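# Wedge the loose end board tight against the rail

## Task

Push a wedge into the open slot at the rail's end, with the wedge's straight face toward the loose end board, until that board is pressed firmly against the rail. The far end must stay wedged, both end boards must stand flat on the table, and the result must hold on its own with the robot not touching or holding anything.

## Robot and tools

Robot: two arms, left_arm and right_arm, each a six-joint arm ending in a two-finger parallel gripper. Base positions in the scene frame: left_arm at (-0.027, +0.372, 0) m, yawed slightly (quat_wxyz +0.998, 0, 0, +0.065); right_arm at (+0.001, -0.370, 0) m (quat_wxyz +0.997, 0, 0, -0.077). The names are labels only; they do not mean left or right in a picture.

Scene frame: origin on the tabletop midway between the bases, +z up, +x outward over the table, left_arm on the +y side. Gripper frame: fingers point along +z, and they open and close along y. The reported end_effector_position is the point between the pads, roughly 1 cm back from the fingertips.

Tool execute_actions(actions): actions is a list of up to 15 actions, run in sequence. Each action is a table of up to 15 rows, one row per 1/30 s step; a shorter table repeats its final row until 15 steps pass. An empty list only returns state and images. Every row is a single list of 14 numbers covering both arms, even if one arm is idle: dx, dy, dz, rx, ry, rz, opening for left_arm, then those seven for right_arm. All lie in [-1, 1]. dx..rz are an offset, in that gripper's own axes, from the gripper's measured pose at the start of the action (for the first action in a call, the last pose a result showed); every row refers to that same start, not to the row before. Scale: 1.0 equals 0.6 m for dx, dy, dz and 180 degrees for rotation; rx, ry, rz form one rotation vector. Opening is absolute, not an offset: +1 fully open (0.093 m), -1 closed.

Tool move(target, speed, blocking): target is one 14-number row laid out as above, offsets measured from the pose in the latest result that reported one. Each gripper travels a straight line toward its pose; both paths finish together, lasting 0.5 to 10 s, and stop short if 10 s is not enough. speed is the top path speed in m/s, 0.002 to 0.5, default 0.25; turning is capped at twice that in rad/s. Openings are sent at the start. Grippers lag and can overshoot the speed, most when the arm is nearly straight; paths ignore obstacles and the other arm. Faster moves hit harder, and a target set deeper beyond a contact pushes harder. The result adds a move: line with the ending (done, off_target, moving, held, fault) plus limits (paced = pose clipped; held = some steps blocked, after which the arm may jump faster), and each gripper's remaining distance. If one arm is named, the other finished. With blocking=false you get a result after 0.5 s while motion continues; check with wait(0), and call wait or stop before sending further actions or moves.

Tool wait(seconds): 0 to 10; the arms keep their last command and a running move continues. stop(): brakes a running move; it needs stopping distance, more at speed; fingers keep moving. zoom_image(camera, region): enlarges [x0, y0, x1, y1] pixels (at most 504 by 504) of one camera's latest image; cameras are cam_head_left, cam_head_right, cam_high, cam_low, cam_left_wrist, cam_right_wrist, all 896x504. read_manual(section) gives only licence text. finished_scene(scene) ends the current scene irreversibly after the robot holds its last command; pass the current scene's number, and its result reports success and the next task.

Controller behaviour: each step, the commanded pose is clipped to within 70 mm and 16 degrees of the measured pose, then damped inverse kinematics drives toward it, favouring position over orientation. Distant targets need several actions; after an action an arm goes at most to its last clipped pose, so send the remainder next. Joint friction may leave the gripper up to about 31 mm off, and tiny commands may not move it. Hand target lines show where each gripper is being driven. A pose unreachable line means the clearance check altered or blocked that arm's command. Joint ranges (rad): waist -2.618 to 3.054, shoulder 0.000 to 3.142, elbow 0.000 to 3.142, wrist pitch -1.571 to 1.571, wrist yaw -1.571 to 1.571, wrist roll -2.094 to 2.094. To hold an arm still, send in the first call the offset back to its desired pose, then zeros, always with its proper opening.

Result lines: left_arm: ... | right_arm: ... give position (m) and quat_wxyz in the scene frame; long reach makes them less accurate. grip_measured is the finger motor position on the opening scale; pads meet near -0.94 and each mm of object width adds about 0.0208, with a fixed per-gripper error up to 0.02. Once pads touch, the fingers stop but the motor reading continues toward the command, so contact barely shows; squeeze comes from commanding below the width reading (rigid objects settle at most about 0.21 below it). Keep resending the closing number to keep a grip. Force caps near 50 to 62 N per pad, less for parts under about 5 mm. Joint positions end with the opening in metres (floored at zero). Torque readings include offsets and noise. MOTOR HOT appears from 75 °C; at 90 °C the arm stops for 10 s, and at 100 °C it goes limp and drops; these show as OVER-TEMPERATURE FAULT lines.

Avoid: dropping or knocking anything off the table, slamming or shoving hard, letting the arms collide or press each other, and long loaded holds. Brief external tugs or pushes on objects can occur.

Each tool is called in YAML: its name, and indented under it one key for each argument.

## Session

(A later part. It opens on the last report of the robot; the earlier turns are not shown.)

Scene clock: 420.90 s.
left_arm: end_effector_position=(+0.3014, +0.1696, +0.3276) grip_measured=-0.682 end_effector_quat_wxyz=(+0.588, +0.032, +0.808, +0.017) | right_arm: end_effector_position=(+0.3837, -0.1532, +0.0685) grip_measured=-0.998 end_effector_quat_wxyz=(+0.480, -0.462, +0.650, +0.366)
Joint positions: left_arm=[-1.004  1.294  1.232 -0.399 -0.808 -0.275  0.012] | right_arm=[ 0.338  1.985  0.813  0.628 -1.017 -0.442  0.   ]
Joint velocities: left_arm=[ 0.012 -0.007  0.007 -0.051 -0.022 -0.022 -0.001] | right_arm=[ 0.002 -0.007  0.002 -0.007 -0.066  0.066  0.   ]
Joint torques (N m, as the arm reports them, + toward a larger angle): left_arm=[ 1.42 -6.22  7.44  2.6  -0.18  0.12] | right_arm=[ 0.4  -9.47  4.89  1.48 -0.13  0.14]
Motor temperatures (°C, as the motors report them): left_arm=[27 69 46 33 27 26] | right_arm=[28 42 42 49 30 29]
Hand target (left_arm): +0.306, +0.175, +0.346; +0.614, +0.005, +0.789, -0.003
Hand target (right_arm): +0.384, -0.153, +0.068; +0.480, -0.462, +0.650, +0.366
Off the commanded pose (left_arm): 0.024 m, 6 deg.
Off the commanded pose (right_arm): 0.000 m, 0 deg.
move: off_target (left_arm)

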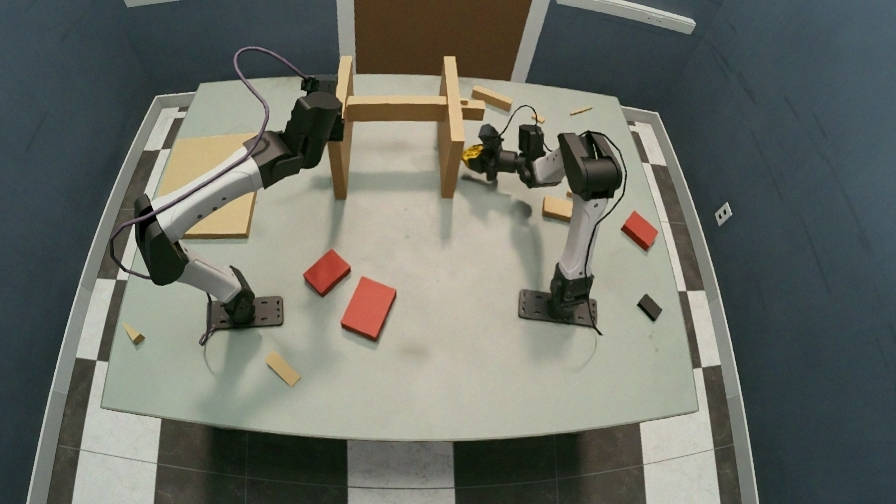

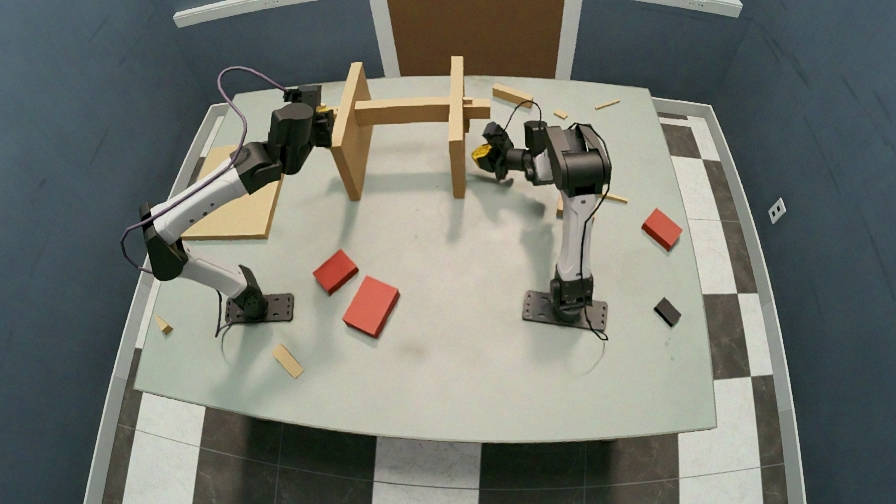

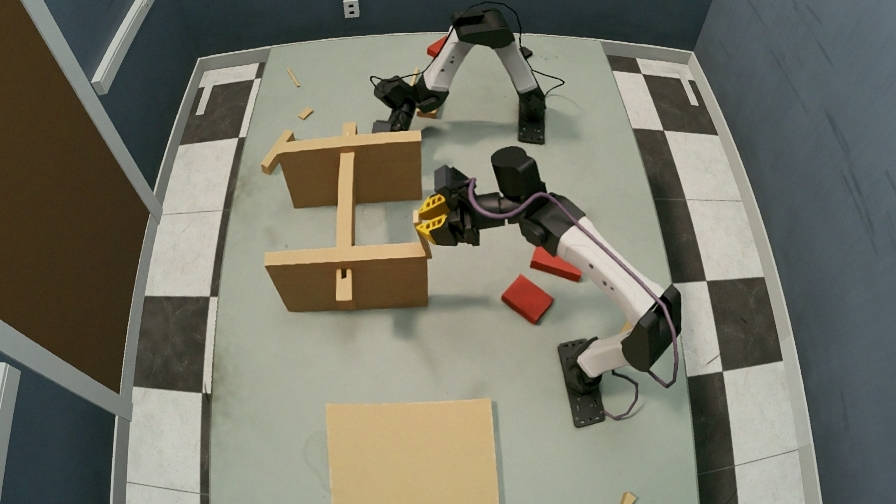

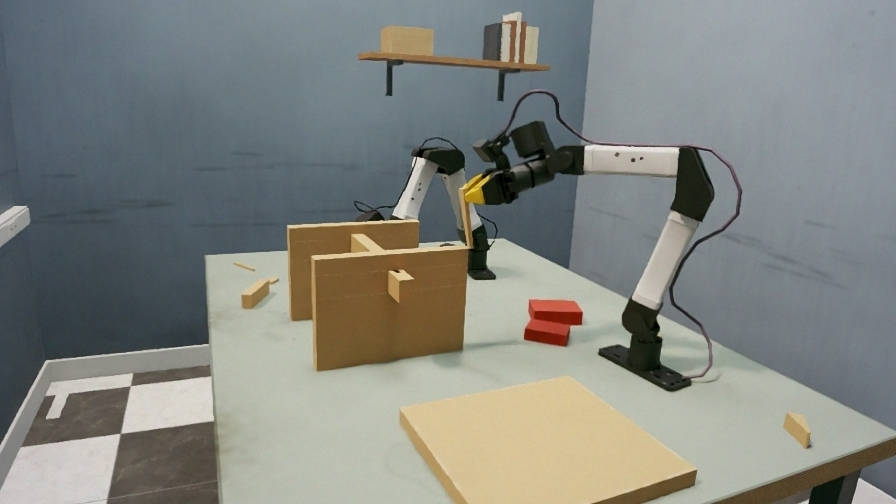

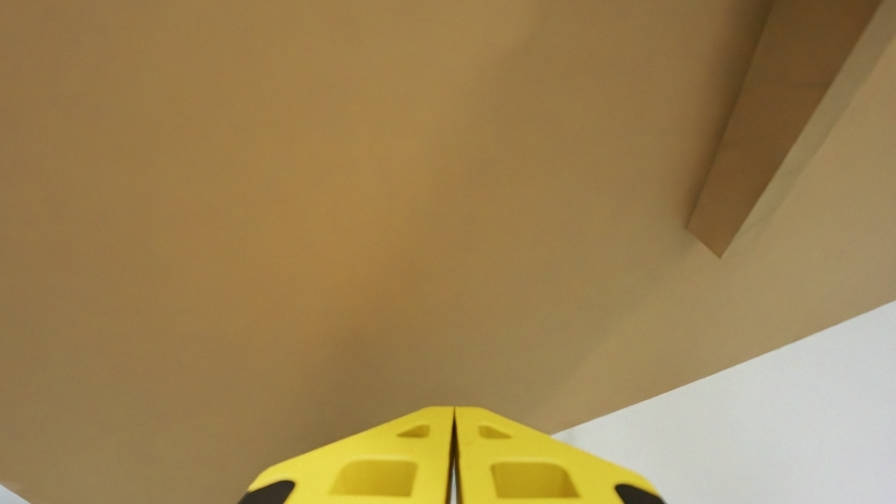

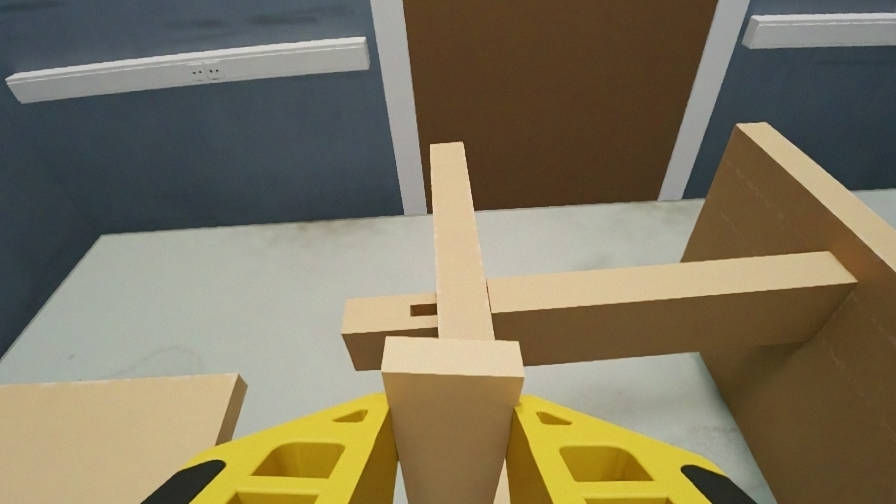

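move:
  target: [-0.0402, 0.0357, -0.0579, 0, 0, 0, -0.75, 0, 0, 0, 0, 0, 0, -1]
  speed: 0.06

Scene clock: 440.60 s.
left_arm: end_effector_position=(+0.2807, +0.1886, +0.3471) grip_measured=-0.682 end_effector_quat_wxyz=(+0.577, +0.041, +0.815, +0.031) | right_arm: end_effector_position=(+0.3837, -0.1532, +0.0685) grip_measured=-0.998 end_effector_quat_wxyz=(+0.480, -0.462, +0.650, +0.366)
Joint positions: left_arm=[-1.02   1.232  1.3   -0.579 -0.825 -0.286  0.012] | right_arm=[ 0.338  1.985  0.813  0.628 -1.017 -0.442  0.   ]
Joint velocities: left_arm=[-0.012  0.002  0.002  0.037 -0.022 -0.081  0.   ] | right_arm=[ 0.002  0.012 -0.017  0.037 -0.007  0.007  0.   ]
Joint torques (N m, as the arm reports them, + toward a larger angle): left_arm=[-0.68 -5.43  9.67  1.75 -0.24 -0.04] | right_arm=[ 0.42 -9.46  4.9   1.48 -0.13  0.15]
Motor temperatures (°C, as the motors report them): left_arm=[27 62 46 40 27 26] | right_arm=[28 42 42 49 30 29]
Hand target (left_arm): +0.276, +0.190, +0.362; +0.588, +0.032, +0.808, +0.017
Hand target (right_arm): +0.384, -0.153, +0.068; +0.480, -0.462, +0.650, +0.366
Off the commanded pose (left_arm): 0.016 m, 2 deg.
Off the commanded pose (right_arm): 0.000 m, 0 deg.
move: off_target (left_arm)

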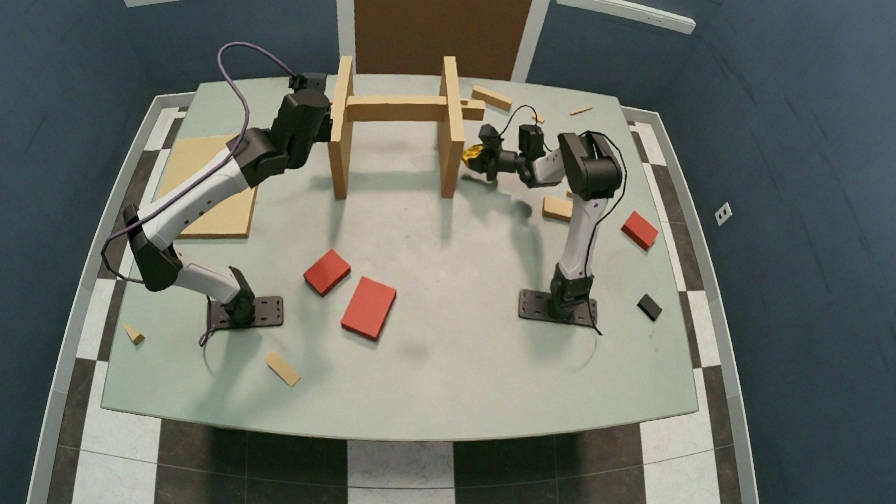

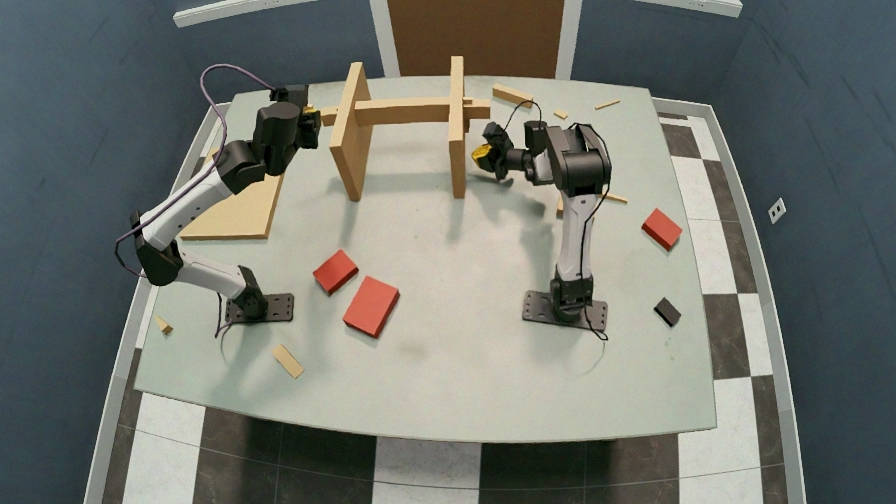

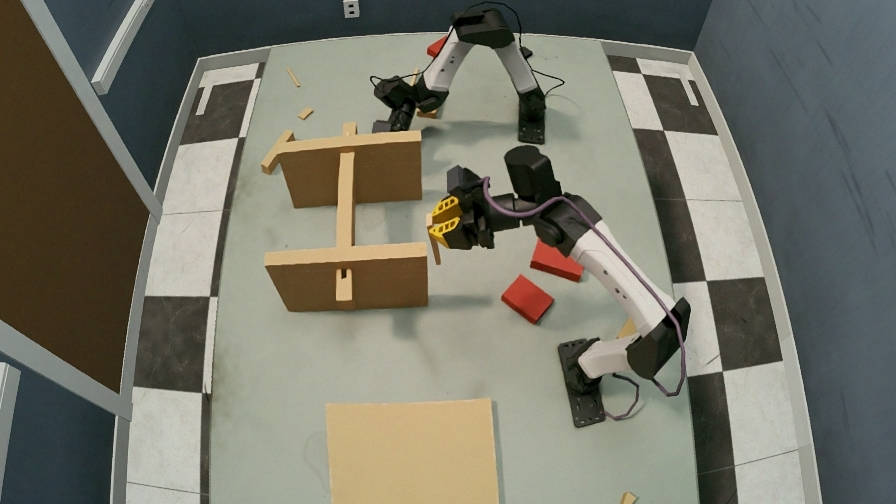

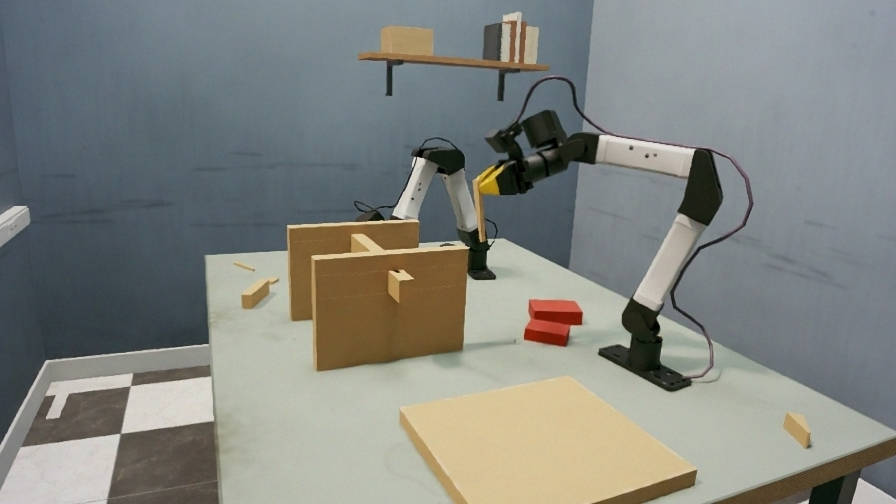

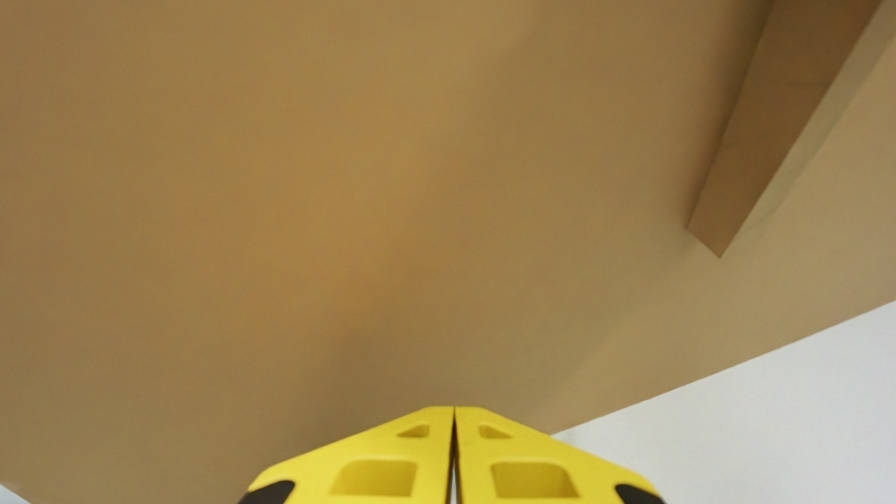

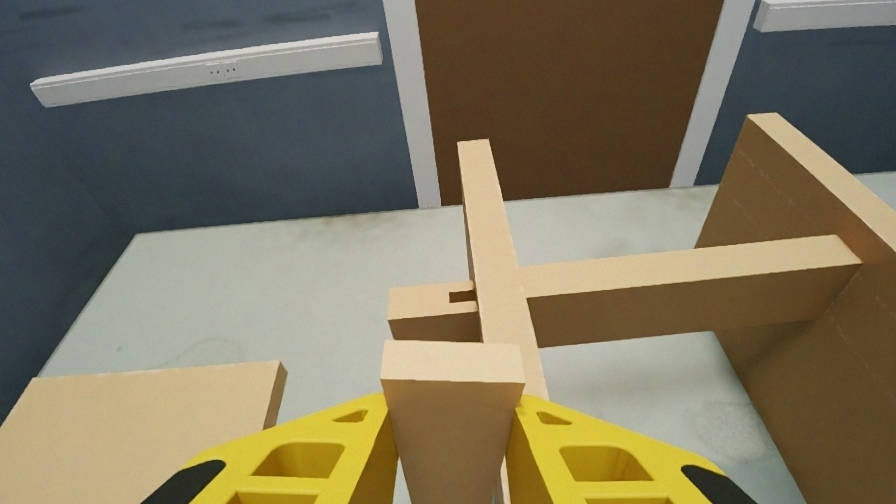

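zoom_image:
  camera: "cam_right_wrist"
  region: [360, 250, 560, 410]

zoom_image:
  camera: "cam_low"
  region: [400, 140, 580, 290]

Region (360, 250, 560, 410) of cam_right_wrist's 896x504 image, scaled by 2.520, with more detail than that image has; it fills the top 403 rows of this view, and the rest is white.

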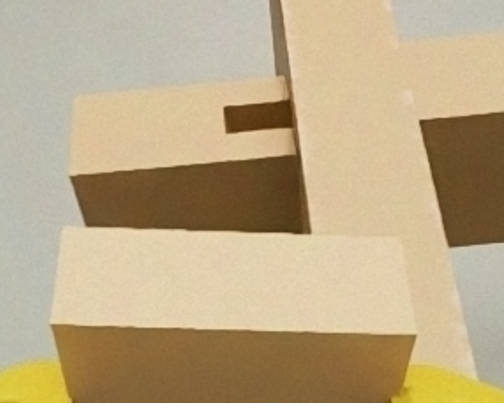

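Region (400, 140, 580, 290) of cam_low's 896x504 image, scaled by 2.800, with more detail than that image has.

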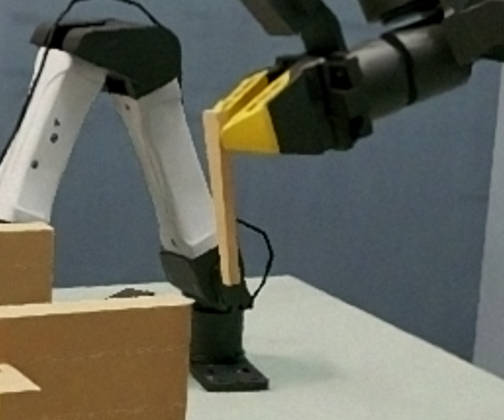

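move:
  target: [-0.1037, 0.0122, 0.2565, -0.001, -0.042, -0.034, -0.75, 0, 0, 0, 0, 0, 0, -1]
  speed: 0.1

Scene clock: 491.17 s.
left_arm: end_effector_position=(+0.4407, +0.1907, +0.3454) grip_measured=-0.682 end_effector_quat_wxyz=(+0.616, +0.003, +0.787, +0.001) | right_arm: end_effector_position=(+0.3837, -0.1532, +0.0685) grip_measured=-0.998 end_effector_quat_wxyz=(+0.480, -0.462, +0.650, +0.366)
Joint positions: left_arm=[-0.668  1.619  1.495 -0.156 -0.518 -0.135  0.012] | right_arm=[ 0.338  1.985  0.813  0.628 -1.017 -0.442  0.   ]
Joint velocities: left_arm=[ 0.017 -0.007 -0.022  0.007 -0.081 -0.007  0.   ] | right_arm=[ 0.012 -0.017  0.017 -0.007 -0.022  0.037  0.   ]
Joint torques (N m, as the arm reports them, + toward a larger angle): left_arm=[ 0.84 -7.   10.24  2.28  0.    0.18] | right_arm=[ 0.4  -9.46  4.89  1.48 -0.13  0.14]
Motor temperatures (°C, as the motors report them): left_arm=[27 52 51 39 27 26] | right_arm=[28 43 42 49 30 29]
Hand target (left_arm): +0.446, +0.192, +0.358; +0.630, -0.002, +0.777, -0.003
Hand target (right_arm): +0.384, -0.153, +0.068; +0.480, -0.462, +0.650, +0.366
Off the commanded pose (left_arm): 0.011 m, 2 deg.
Off the commanded pose (right_arm): 0.000 m, 0 deg.
move: off_target (left_arm)

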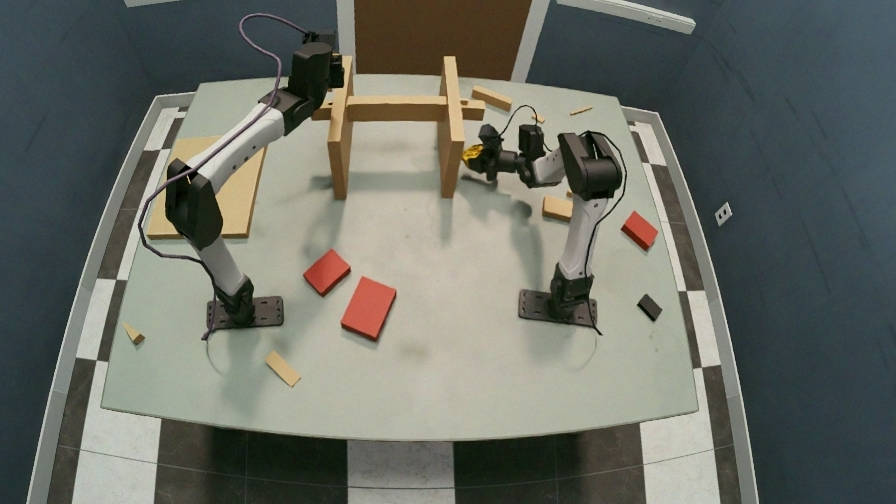

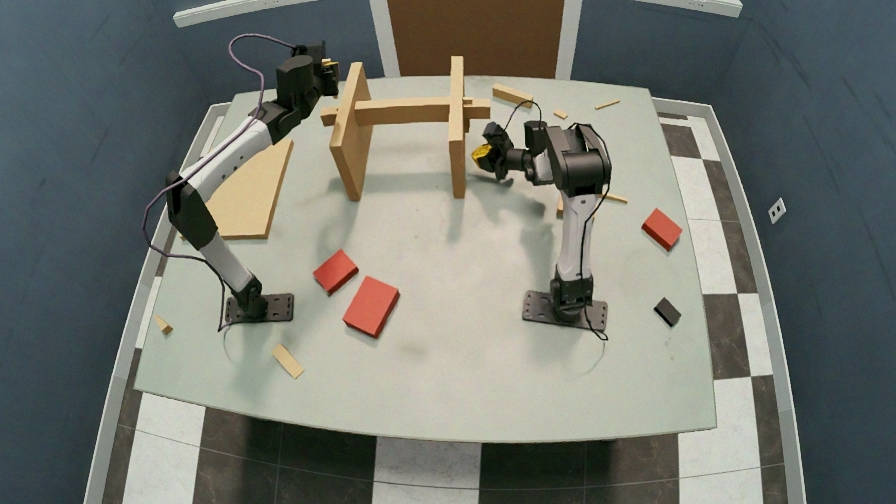

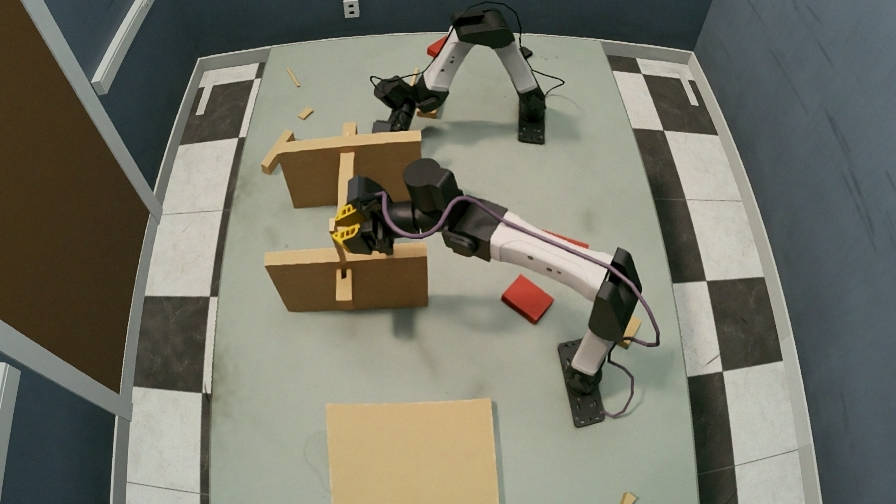

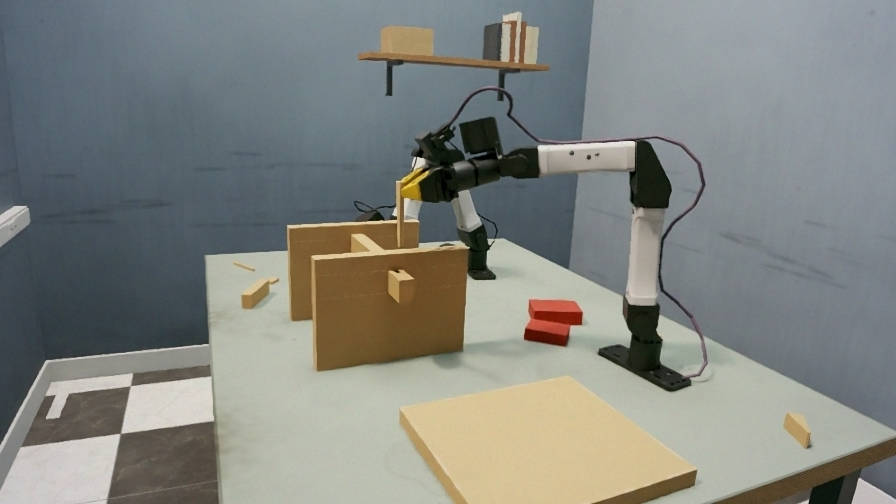

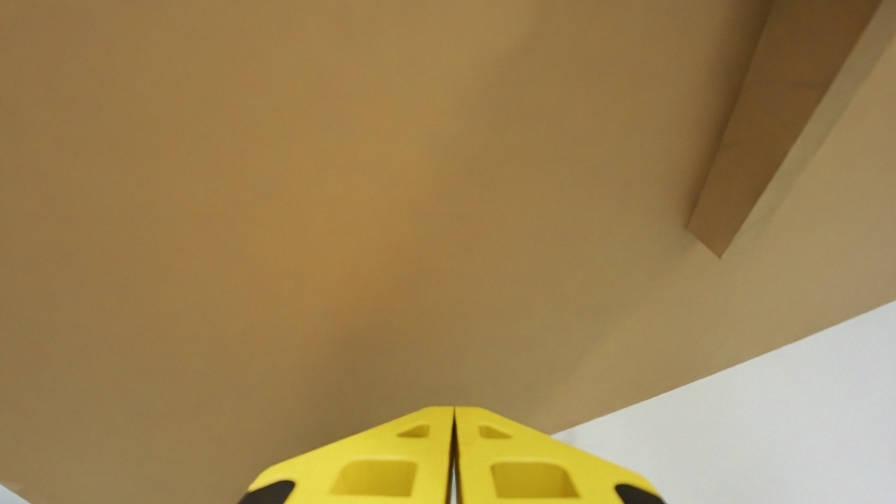

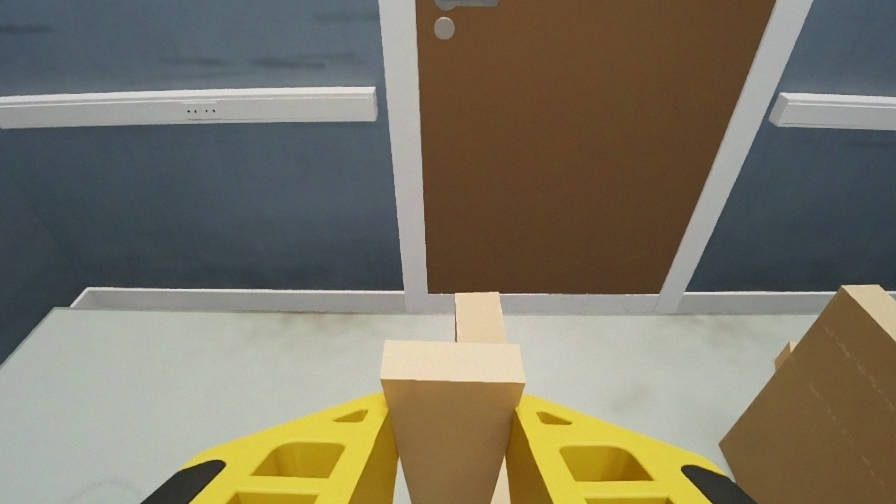

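zoom_image:
  camera: "cam_low"
  region: [340, 165, 480, 315]

zoom_image:
  camera: "cam_high"
  region: [280, 190, 420, 320]

zoom_image:
  camera: "cam_right_wrist"
  region: [360, 270, 560, 504]

Region (340, 165, 480, 315) of cam_low's 896x504 image, scaled by 3.360, with more detail than that image has; it fills the left 470 columns of this view, and the rest is white.

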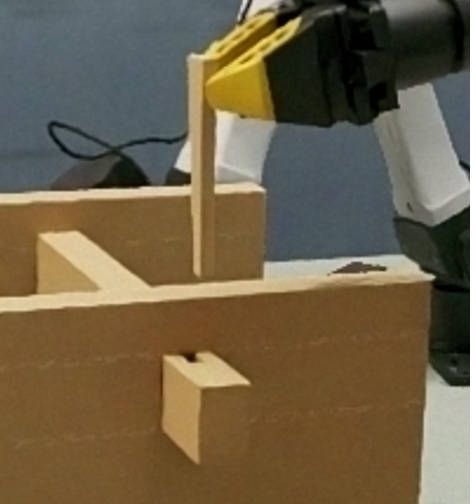

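Region (280, 190, 420, 320) of cam_high's 896x504 image, scaled by 3.600, with more detail than that image has; it fills the top 468 rows of this view, and the rest is white.

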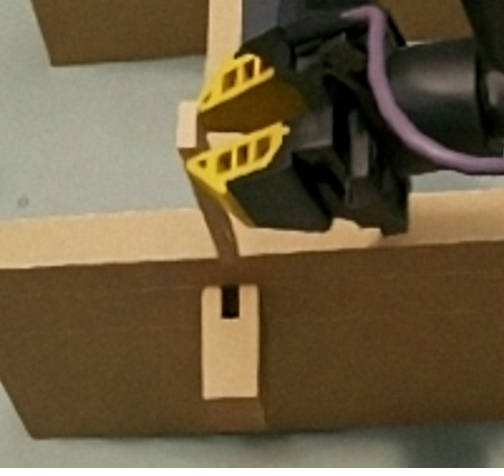

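Region (360, 270, 560, 504) of cam_right_wrist's 896x504 image, scaled by 2.154, with more detail than that image has; it fills the left 431 columns of this view, and the rest is white.

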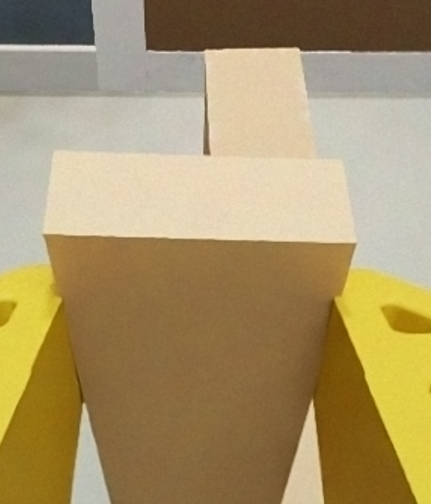

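move:
  target: [0.0760, -0.0021, 0.0256, -0.0081, -0.0156, -0.0020, -0.75, 0, 0, 0, 0, 0, 0, -1]
  speed: 0.04

zoom_image:
  camera: "cam_low"
  region: [340, 185, 480, 315]

zoom_image:
  camera: "cam_high"
  region: [290, 210, 410, 320]

Scene clock: 525.03 s.
left_arm: end_effector_position=(+0.4438, +0.1946, +0.3052) grip_measured=-0.682 end_effector_quat_wxyz=(+0.636, -0.012, +0.772, +0.007) | right_arm: end_effector_position=(+0.3837, -0.1532, +0.0685) grip_measured=-0.998 end_effector_quat_wxyz=(+0.480, -0.462, +0.650, +0.366)
Joint positions: left_arm=[-0.668  1.619  1.288  0.104 -0.552 -0.125  0.012] | right_arm=[ 0.338  1.985  0.813  0.628 -1.017 -0.442  0.   ]
Joint velocities: left_arm=[-0.002 -0.007 -0.012 -0.022  0.066  0.051 -0.   ] | right_arm=[-0.017 -0.007 -0.007  0.066 -0.007  0.022  0.   ]
Joint torques (N m, as the arm reports them, + toward a larger angle): left_arm=[-0.42 -6.41  7.22  2.28 -0.08  0.21] | right_arm=[ 0.41 -9.45  4.91  1.48 -0.13  0.14]
Motor temperatures (°C, as the motors report them): left_arm=[27 53 54 44 27 26] | right_arm=[28 43 42 49 30 29]
Hand target (left_arm): +0.445, +0.189, +0.298; +0.635, -0.007, +0.772, +0.010
Hand target (right_arm): +0.384, -0.153, +0.068; +0.480, -0.462, +0.650, +0.366
Off the commanded pose (left_arm): 0.009 m, 1 deg.
Off the commanded pose (right_arm): 0.000 m, 0 deg.
move: done

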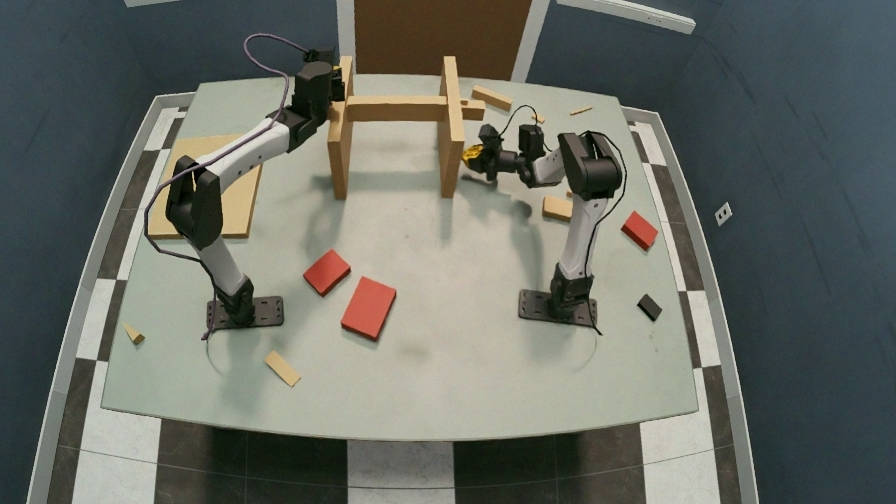

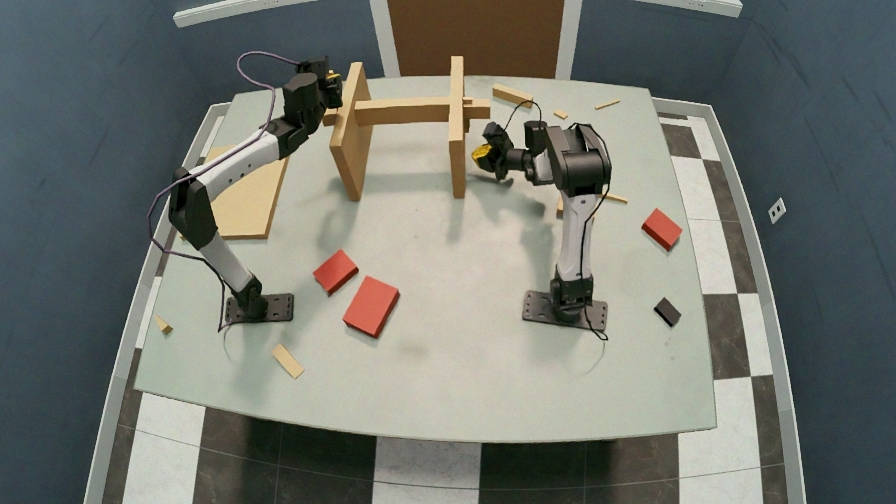

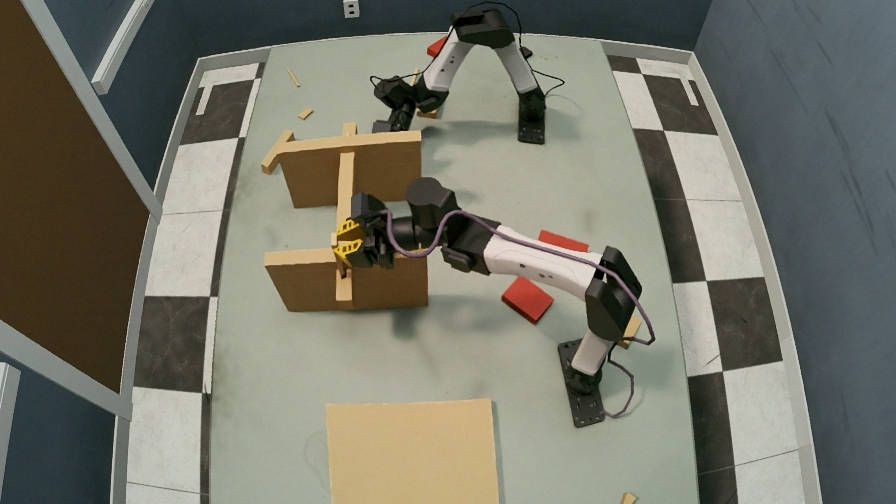

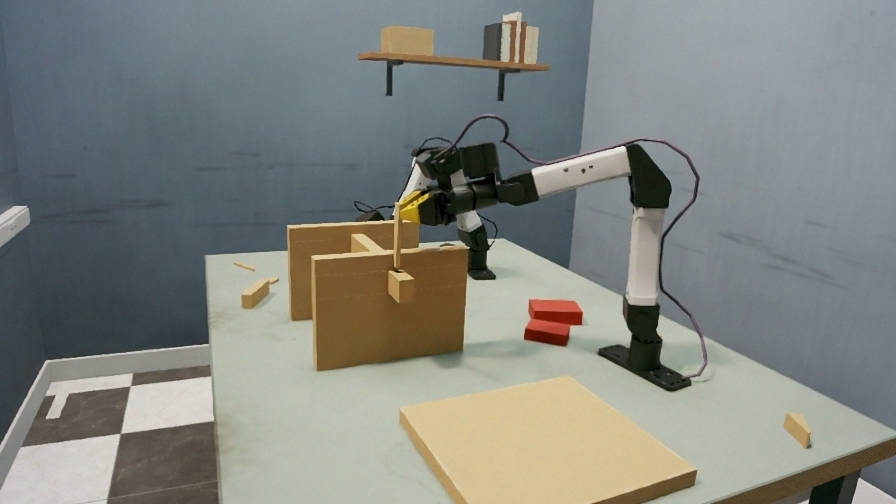

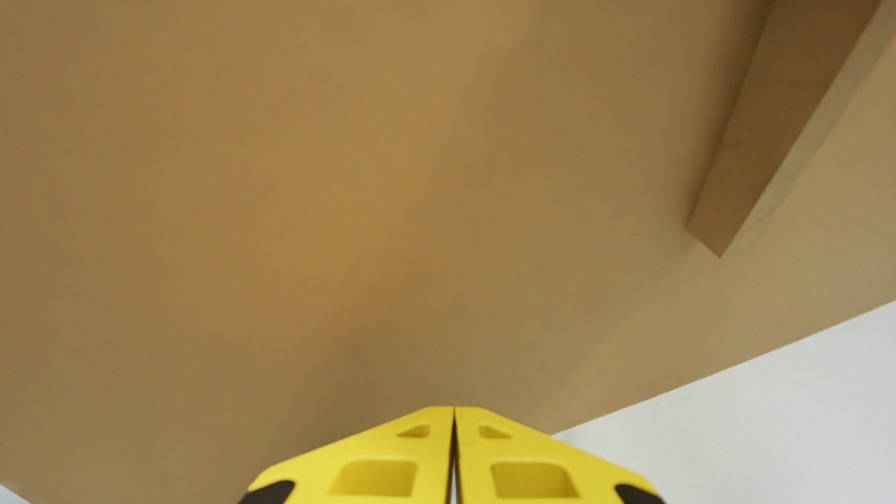

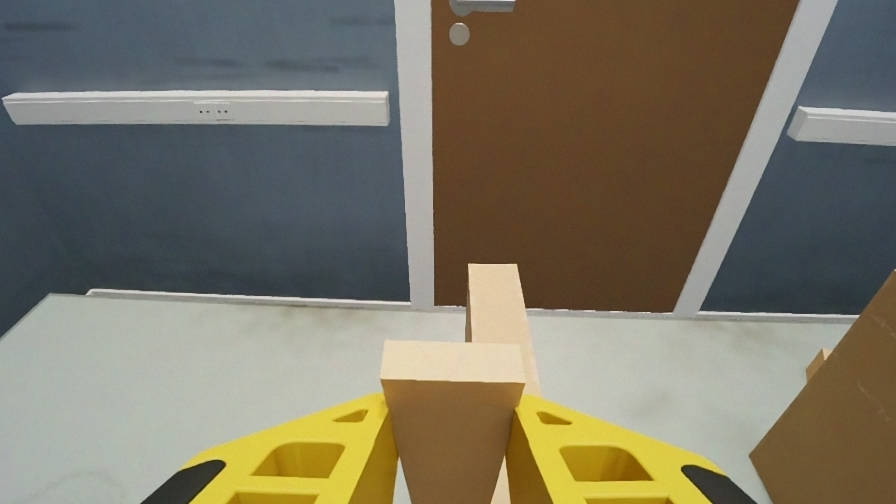

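Region (340, 185, 480, 315) of cam_low's 896x504 image, scaled by 3.600, with more detail than that image has; it fills the top 468 rows of this view, and the rest is white.

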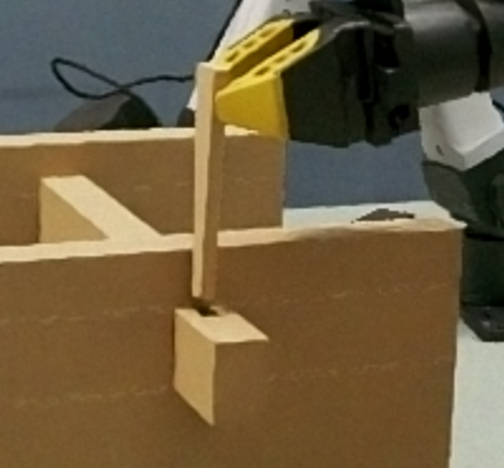

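Region (290, 210, 410, 320) of cam_high's 896x504 image, scaled by 4.200, with more detail than that image has; it fills the top 462 rows of this view, and the rest is white.

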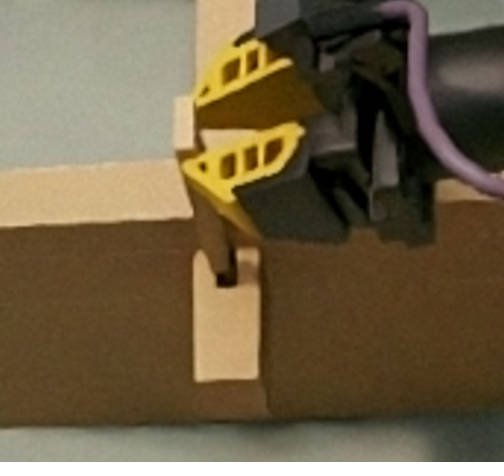

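zoom_image:
  camera: "cam_low"
  region: [375, 245, 425, 290]

zoom_image:
  camera: "cam_high"
  region: [322, 250, 372, 305]

Region (375, 245, 425, 290) of cam_low's 896x504 image, scaled by 10.080, with more detail than that image has; it fills the top 454 rows of this view, and the rest is white.

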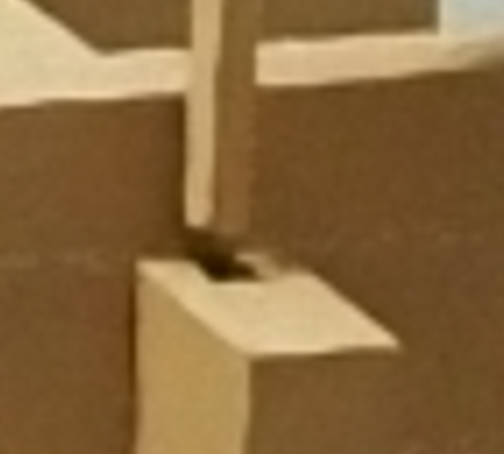

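Region (322, 250, 372, 305) of cam_high's 896x504 image, scaled by 9.164, with more detail than that image has; it fills the left 458 columns of this view, and the rest is white.

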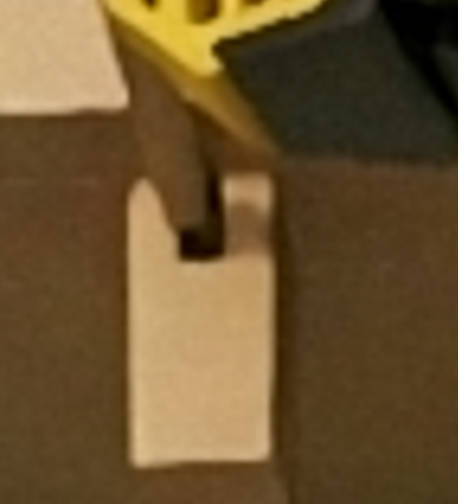

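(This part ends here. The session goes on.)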